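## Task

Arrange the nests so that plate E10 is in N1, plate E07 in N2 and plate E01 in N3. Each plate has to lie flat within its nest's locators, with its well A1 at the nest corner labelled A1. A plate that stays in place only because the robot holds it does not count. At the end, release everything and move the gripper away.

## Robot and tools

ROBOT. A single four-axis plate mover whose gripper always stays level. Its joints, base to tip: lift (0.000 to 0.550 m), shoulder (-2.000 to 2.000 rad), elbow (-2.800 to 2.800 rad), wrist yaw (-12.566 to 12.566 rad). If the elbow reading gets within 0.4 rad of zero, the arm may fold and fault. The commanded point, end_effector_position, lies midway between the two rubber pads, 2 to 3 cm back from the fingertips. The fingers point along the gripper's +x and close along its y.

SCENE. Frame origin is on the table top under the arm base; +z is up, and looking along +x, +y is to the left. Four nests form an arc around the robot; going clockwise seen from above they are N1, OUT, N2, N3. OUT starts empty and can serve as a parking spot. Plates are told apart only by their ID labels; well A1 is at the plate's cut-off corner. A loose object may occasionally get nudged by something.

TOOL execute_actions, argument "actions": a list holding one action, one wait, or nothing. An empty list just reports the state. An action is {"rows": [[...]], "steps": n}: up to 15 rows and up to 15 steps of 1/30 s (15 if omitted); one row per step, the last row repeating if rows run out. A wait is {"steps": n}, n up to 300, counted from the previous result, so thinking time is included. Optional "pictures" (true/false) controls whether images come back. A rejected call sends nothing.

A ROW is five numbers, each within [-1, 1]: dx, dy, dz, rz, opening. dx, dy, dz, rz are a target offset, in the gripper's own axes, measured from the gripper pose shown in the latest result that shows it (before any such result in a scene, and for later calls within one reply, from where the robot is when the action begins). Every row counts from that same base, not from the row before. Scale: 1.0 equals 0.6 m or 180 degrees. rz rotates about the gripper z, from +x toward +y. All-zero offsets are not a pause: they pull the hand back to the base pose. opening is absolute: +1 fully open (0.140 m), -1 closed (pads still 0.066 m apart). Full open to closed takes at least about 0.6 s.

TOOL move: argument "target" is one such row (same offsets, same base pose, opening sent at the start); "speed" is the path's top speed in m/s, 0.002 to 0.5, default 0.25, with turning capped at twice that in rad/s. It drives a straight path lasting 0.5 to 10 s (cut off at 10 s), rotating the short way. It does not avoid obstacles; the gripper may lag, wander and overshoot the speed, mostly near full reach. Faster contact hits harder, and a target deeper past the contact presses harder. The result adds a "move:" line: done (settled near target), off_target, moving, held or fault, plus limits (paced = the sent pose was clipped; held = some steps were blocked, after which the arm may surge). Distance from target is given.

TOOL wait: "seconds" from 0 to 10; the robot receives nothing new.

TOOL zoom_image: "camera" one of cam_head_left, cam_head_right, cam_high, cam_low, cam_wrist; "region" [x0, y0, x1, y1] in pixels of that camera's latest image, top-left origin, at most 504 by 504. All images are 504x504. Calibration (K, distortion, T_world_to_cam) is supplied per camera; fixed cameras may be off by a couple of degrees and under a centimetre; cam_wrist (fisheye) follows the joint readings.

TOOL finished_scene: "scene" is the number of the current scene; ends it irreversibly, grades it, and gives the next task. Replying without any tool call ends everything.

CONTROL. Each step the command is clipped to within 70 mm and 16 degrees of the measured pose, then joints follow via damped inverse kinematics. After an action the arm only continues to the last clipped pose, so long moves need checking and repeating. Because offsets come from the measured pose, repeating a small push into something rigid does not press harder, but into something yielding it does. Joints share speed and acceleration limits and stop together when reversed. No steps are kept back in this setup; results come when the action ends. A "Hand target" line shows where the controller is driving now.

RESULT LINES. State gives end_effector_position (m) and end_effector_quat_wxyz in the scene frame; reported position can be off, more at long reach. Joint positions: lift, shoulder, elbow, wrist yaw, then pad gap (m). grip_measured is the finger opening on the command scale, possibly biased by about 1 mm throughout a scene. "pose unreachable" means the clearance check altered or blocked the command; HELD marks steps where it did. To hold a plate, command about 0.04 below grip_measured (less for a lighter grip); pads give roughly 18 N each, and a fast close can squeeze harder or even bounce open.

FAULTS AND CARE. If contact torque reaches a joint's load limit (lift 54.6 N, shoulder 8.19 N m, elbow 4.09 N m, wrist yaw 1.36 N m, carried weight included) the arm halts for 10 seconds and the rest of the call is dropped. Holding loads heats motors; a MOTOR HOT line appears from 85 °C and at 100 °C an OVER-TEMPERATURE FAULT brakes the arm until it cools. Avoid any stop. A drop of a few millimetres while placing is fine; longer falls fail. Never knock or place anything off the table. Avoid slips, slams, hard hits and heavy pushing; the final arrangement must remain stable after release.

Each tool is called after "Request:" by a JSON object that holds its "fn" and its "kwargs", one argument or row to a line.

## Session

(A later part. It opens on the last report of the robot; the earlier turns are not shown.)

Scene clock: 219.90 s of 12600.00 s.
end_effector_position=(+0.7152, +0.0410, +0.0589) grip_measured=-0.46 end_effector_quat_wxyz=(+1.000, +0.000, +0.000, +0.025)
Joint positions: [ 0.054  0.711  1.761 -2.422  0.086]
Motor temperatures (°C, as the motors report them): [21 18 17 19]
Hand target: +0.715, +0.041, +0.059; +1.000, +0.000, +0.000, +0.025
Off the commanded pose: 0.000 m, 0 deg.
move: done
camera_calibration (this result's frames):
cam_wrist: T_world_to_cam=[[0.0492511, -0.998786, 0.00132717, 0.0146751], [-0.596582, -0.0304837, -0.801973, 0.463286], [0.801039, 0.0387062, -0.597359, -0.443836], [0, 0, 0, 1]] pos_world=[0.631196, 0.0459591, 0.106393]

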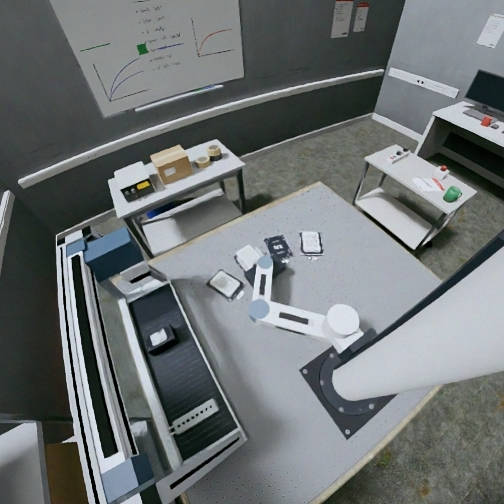

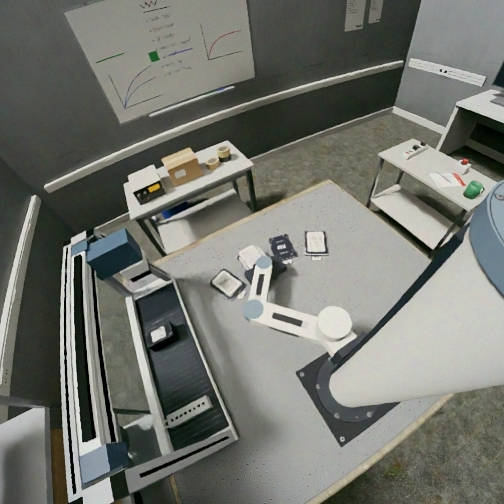

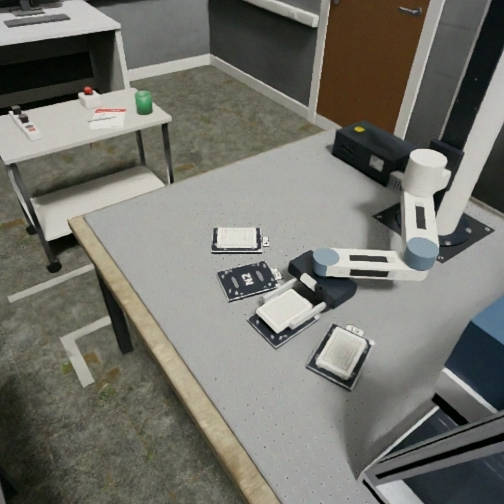

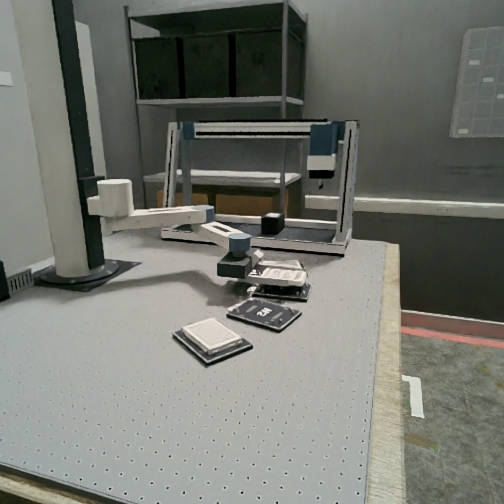

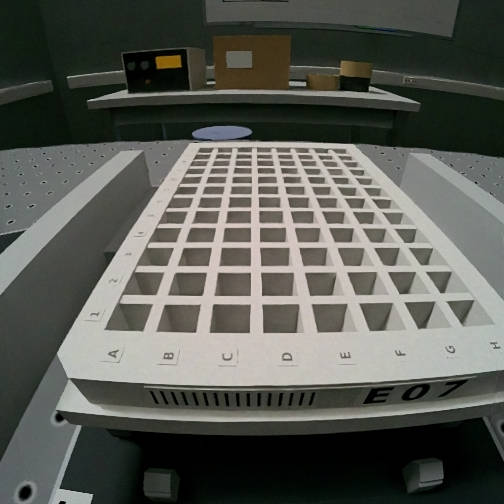

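Request:
{"fn": "move", "kwargs": {
  "target": [-0.0235,-0.2953,0,-0.0993,-0.51]
}}

Request:
{"fn": "move", "kwargs": {
  "target": [0,0,-0.028,0,-0.51],
  "speed": 0.1
}}

Request:
{"fn": "move", "kwargs": {
  "target": [0,0,-0.021,0,-0.51],
  "speed": 0.025
}}

Request:
{"fn": "move", "kwargs": {
  "target": [0,0,0,0,0.1]
}}

Request:
{"fn": "move", "kwargs": {
  "target": [0,0,0.12,0,0.1]
}}

Request:
{"fn": "move", "kwargs": {
  "target": [-0.25,0,0.05,0,1],
  "speed": 0.4
}}

Scene clock: 227.87 s of 12600.00 s.
end_effector_position=(+0.7099, -0.1368, +0.0589) grip_measured=-0.46 end_effector_quat_wxyz=(+0.991, +0.000, +0.000, -0.130)
Joint positions: [ 0.054  0.352  1.826 -2.439  0.086]
Motor temperatures (°C, as the motors report them): [21 18 17 19]
Hand target: +0.710, -0.137, +0.059; +0.991, +0.000, +0.000, -0.130
Off the commanded pose: 0.000 m, 0 deg.
After step 90, 3.87 s passed at rest.
move: done
camera_calibration (this result's frames):
cam_wrist: T_world_to_cam=[[-0.259957, -0.965619, 0.00132717, 0.0614003], [-0.577099, 0.15426, -0.801973, 0.466191], [0.774196, -0.209244, -0.597359, -0.447636], [0, 0, 0, 1]] pos_world=[0.631557, -0.106291, 0.106392]

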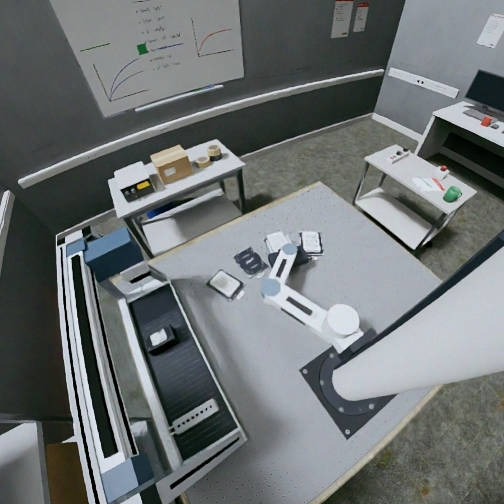

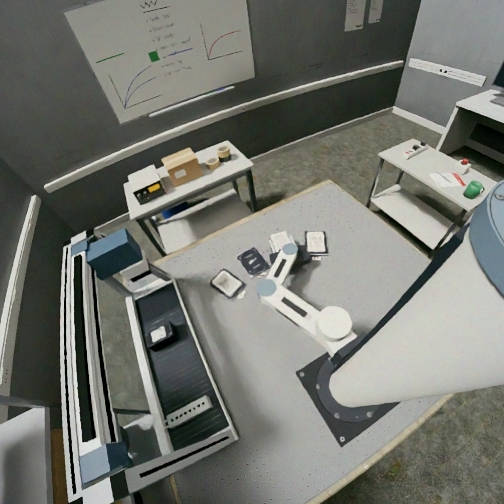

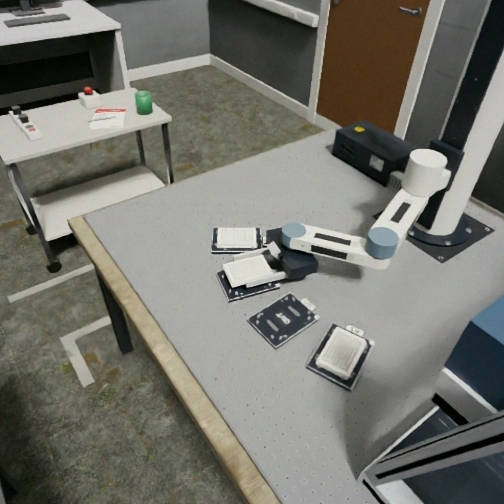

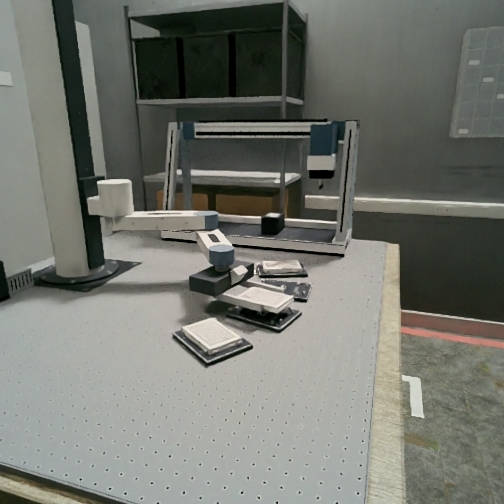

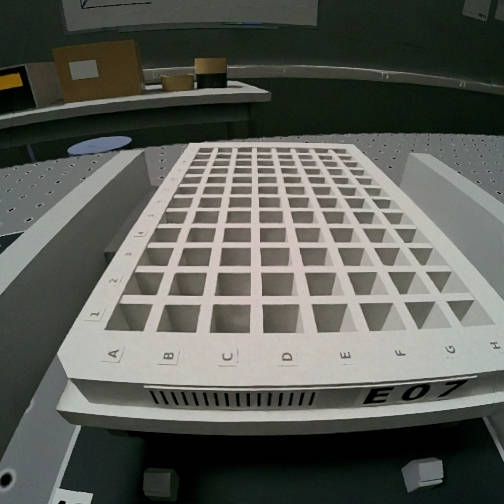

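Scene clock: 228.57 s of 12600.00 s.
end_effector_position=(+0.7099, -0.1369, +0.0420) grip_measured=-0.46 end_effector_quat_wxyz=(+0.991, +0.000, +0.000, -0.130)
Joint positions: [ 0.037  0.352  1.826 -2.439  0.086]
Motor temperatures (°C, as the motors report them): [21 18 17 19]
Hand target: +0.710, -0.137, +0.042; +0.991, +0.000, +0.000, -0.130
Off the commanded pose: 0.000 m, 0 deg.
move: done
camera_calibration (this result's frames):
cam_wrist: T_world_to_cam=[[-0.259992, -0.96561, 0.00132717, 0.0614307], [-0.577094, 0.154281, -0.801973, 0.452673], [0.774188, -0.209272, -0.597359, -0.457701], [0, 0, 0, 1]] pos_world=[0.631553, -0.106305, 0.0895384]

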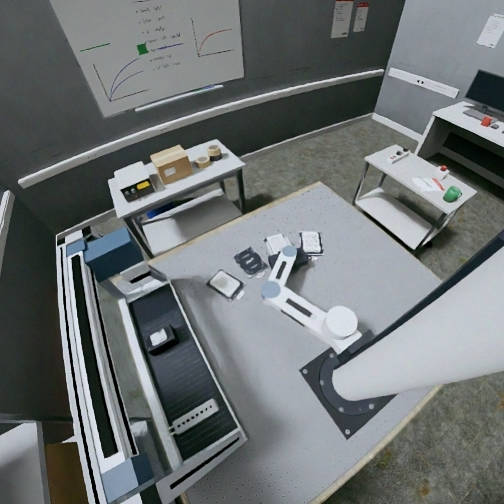

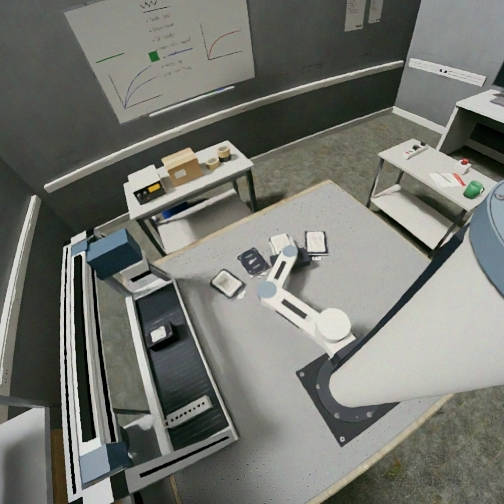

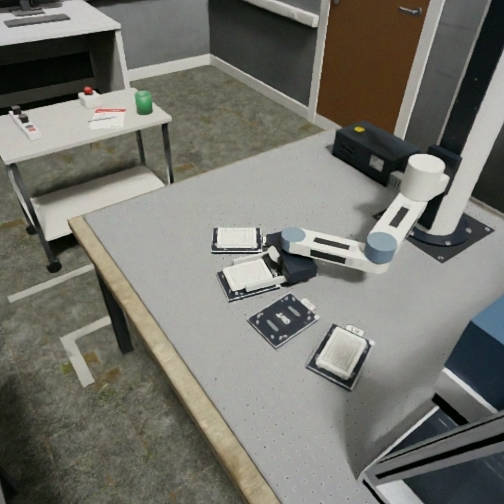

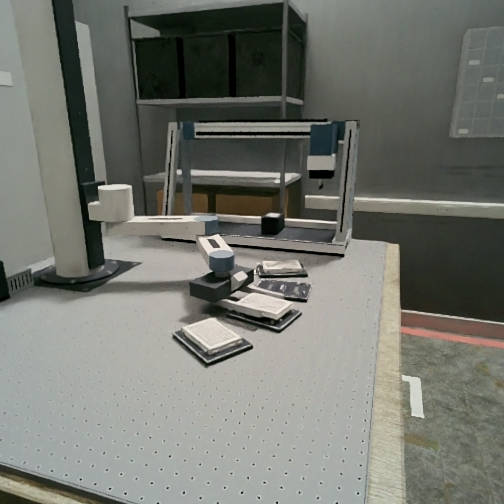

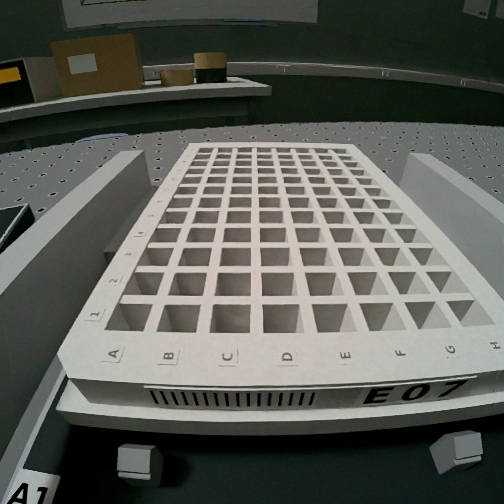

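Scene clock: 229.30 s of 12600.00 s.
end_effector_position=(+0.7099, -0.1369, +0.0294) grip_measured=-0.46 end_effector_quat_wxyz=(+0.991, +0.000, +0.000, -0.130)
Joint positions: [ 0.024  0.352  1.826 -2.439  0.086]
Motor temperatures (°C, as the motors report them): [21 18 17 19]
Hand target: +0.710, -0.137, +0.029; +0.991, +0.000, +0.000, -0.130
Off the commanded pose: 0.000 m, 0 deg.
move: done
camera_calibration (this result's frames):
cam_wrist: T_world_to_cam=[[-0.259994, -0.965609, 0.00132717, 0.0614485], [-0.577093, 0.154282, -0.801973, 0.442525], [0.774188, -0.209274, -0.597359, -0.465259], [0, 0, 0, 1]] pos_world=[0.631552, -0.106305, 0.076885]

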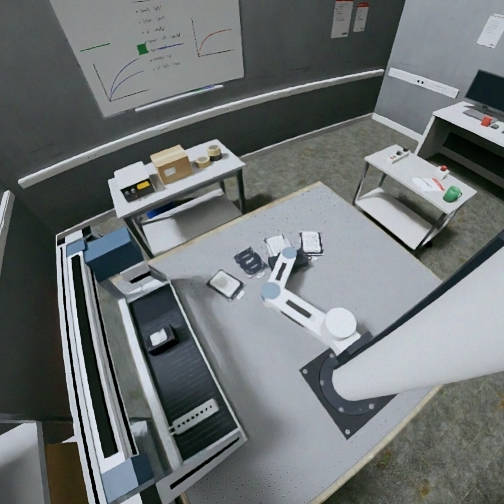

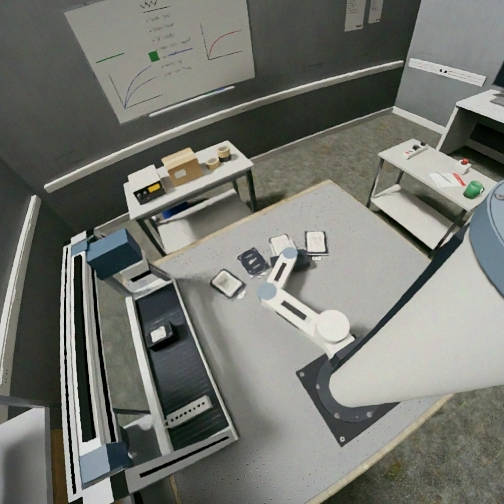

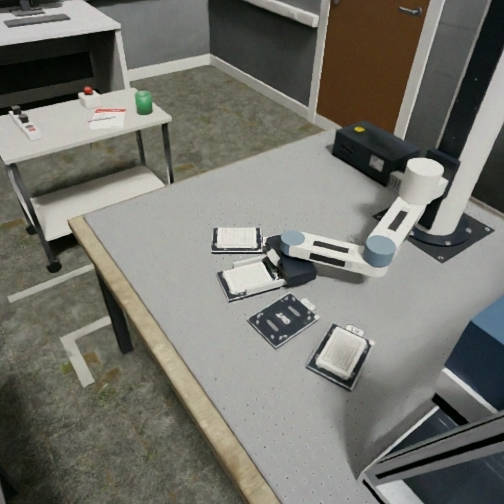

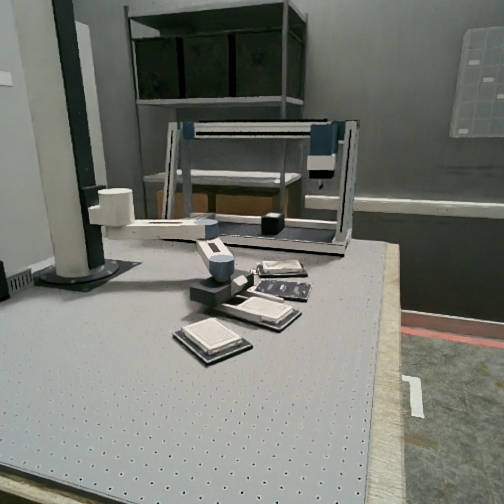

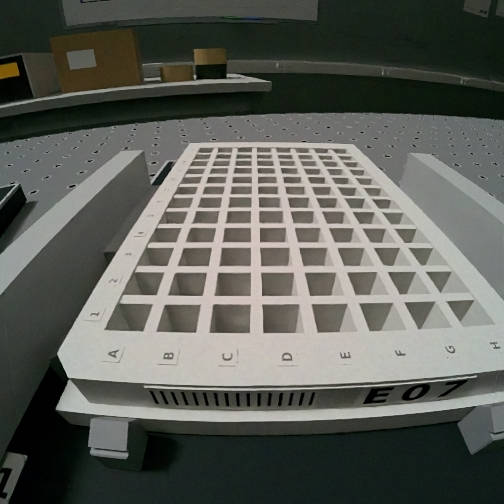

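Scene clock: 229.80 s of 12600.00 s.
end_effector_position=(+0.7099, -0.1369, +0.0294) grip_measured=+0.10 end_effector_quat_wxyz=(+0.991, +0.000, +0.000, -0.130)
Joint positions: [ 0.024  0.352  1.826 -2.439  0.107]
Motor temperatures (°C, as the motors report them): [21 18 17 19]
Hand target: +0.710, -0.137, +0.029; +0.991, +0.000, +0.000, -0.130
Off the commanded pose: 0.000 m, 0 deg.
move: done
camera_calibration (this result's frames):
cam_wrist: T_world_to_cam=[[-0.259993, -0.96561, 0.00132717, 0.0614475], [-0.577094, 0.154281, -0.801973, 0.442525], [0.774188, -0.209273, -0.597359, -0.465259], [0, 0, 0, 1]] pos_world=[0.631552, -0.106305, 0.0768849]

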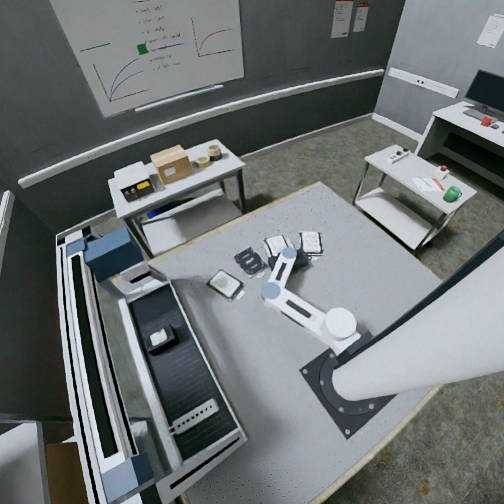

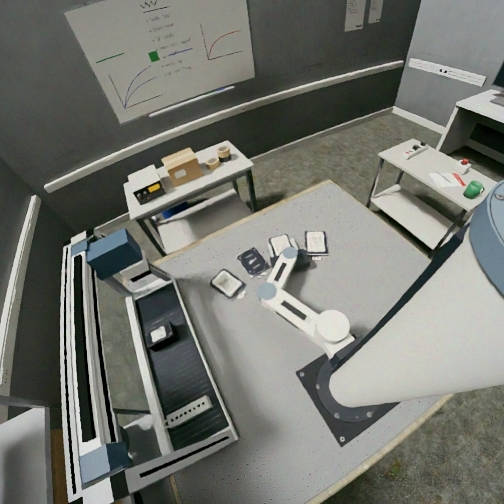

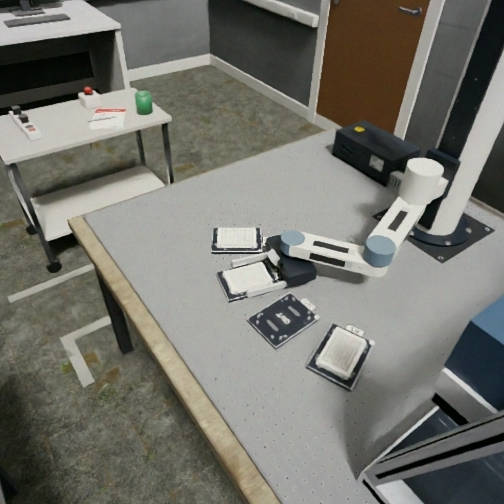

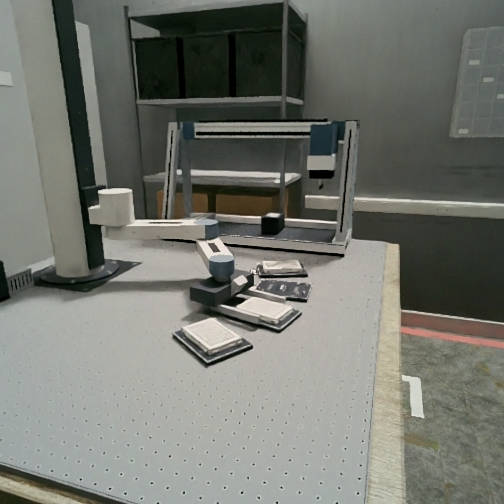

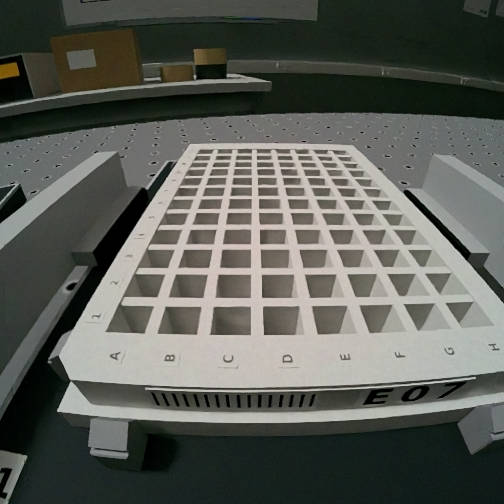

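Scene clock: 230.57 s of 12600.00 s.
end_effector_position=(+0.7099, -0.1368, +0.1014) grip_measured=+0.10 end_effector_quat_wxyz=(+0.991, +0.000, +0.000, -0.130)
Joint positions: [ 0.096  0.352  1.826 -2.439  0.107]
Motor temperatures (°C, as the motors report them): [21 18 17 19]
Hand target: +0.710, -0.137, +0.101; +0.991, +0.000, +0.000, -0.130
Off the commanded pose: 0.000 m, 0 deg.
move: done
camera_calibration (this result's frames):
cam_wrist: T_world_to_cam=[[-0.259956, -0.96562, 0.00132717, 0.0613362], [-0.577099, 0.15426, -0.801973, 0.500305], [0.774196, -0.209244, -0.597359, -0.422231], [0, 0, 0, 1]] pos_world=[0.63156, -0.106299, 0.148926]

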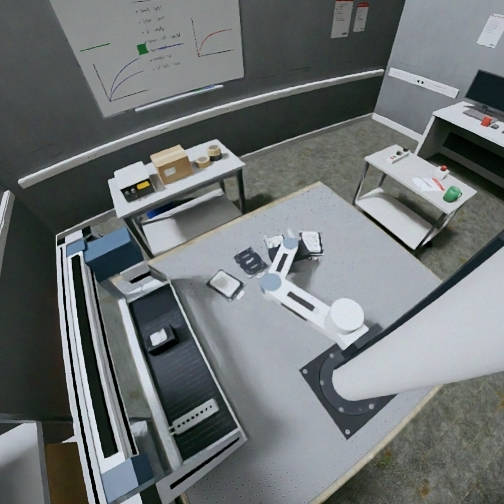

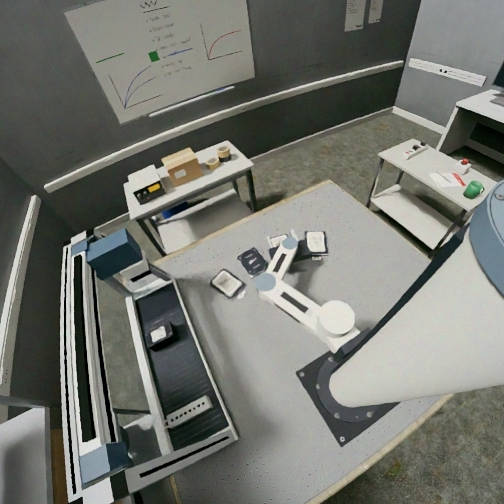

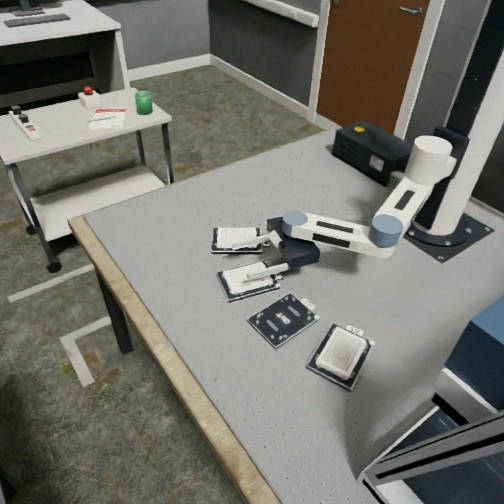

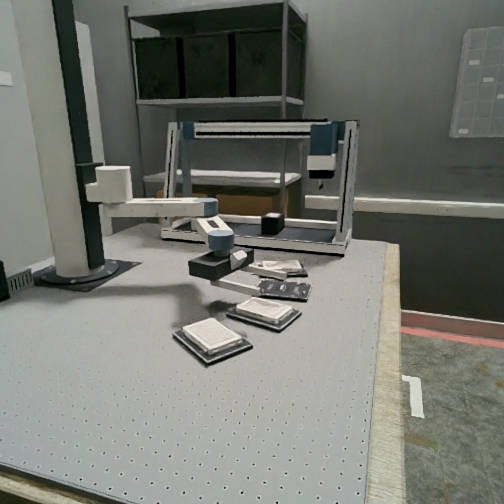

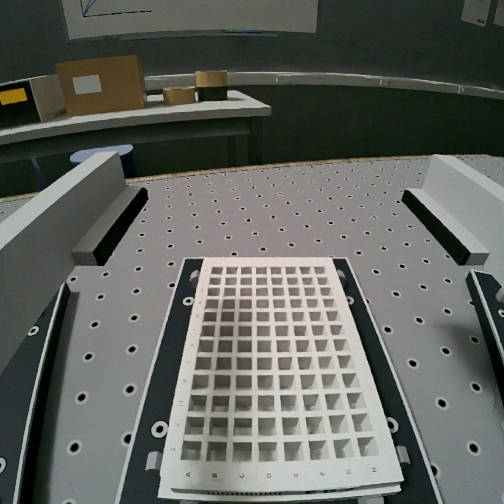

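Scene clock: 231.47 s of 12600.00 s.
end_effector_position=(+0.5650, -0.0980, +0.1315) grip_measured=+1.00 end_effector_quat_wxyz=(+0.991, +0.000, +0.000, -0.131)
Joint positions: [ 0.126  0.677  1.046 -1.986  0.14 ]
Motor temperatures (°C, as the motors report them): [21 18 17 19]
Hand target: +0.565, -0.098, +0.131; +0.991, +0.000, +0.000, -0.130
Off the commanded pose: 0.000 m, 0 deg.
move: done
camera_calibration (this result's frames):
cam_wrist: T_world_to_cam=[[-0.260196, -0.965555, 0.00132717, 0.0613118], [-0.577061, 0.154403, -0.801973, 0.434754], [0.774144, -0.209436, -0.597359, -0.28394], [0, 0, 0, 1]] pos_world=[0.486643, -0.0673949, 0.178966]

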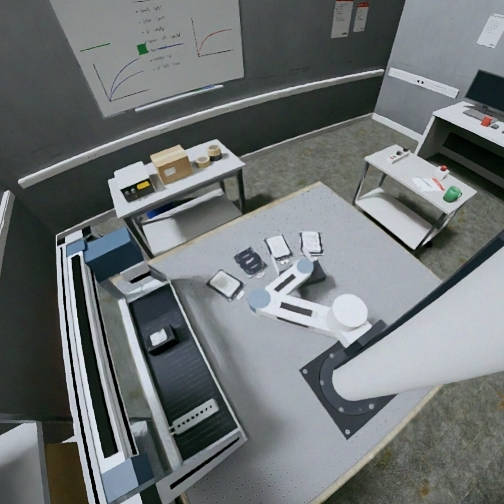

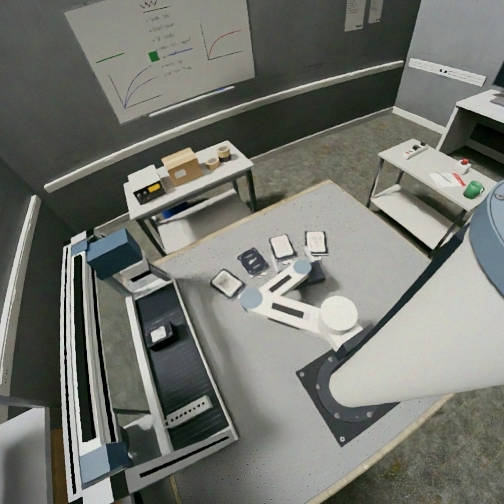

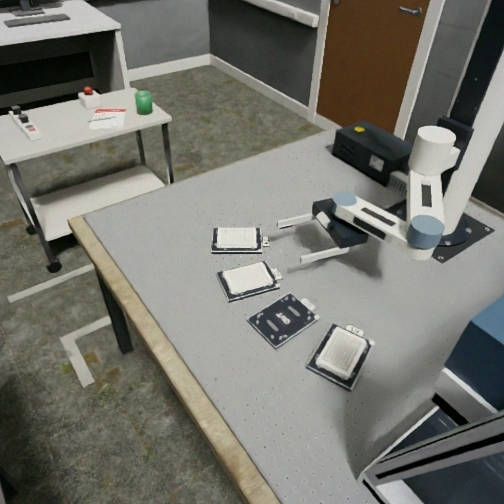

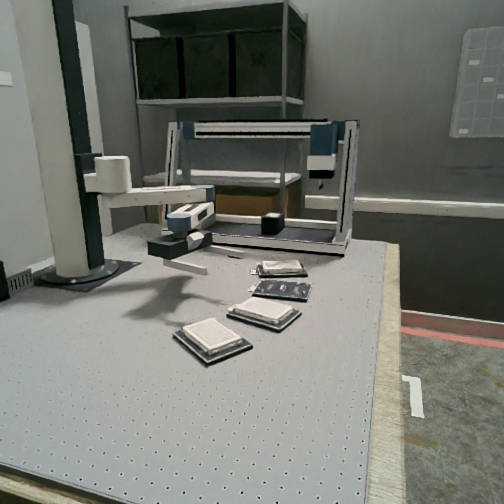

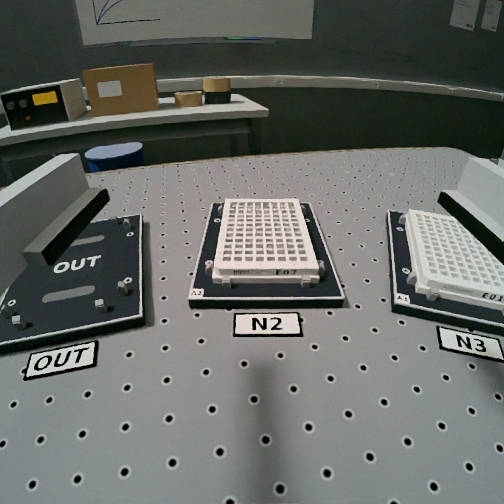

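Request:
{"fn": "finished_scene", "kwargs": {
  "scene": 1
}}

The scene is finished: the task was done.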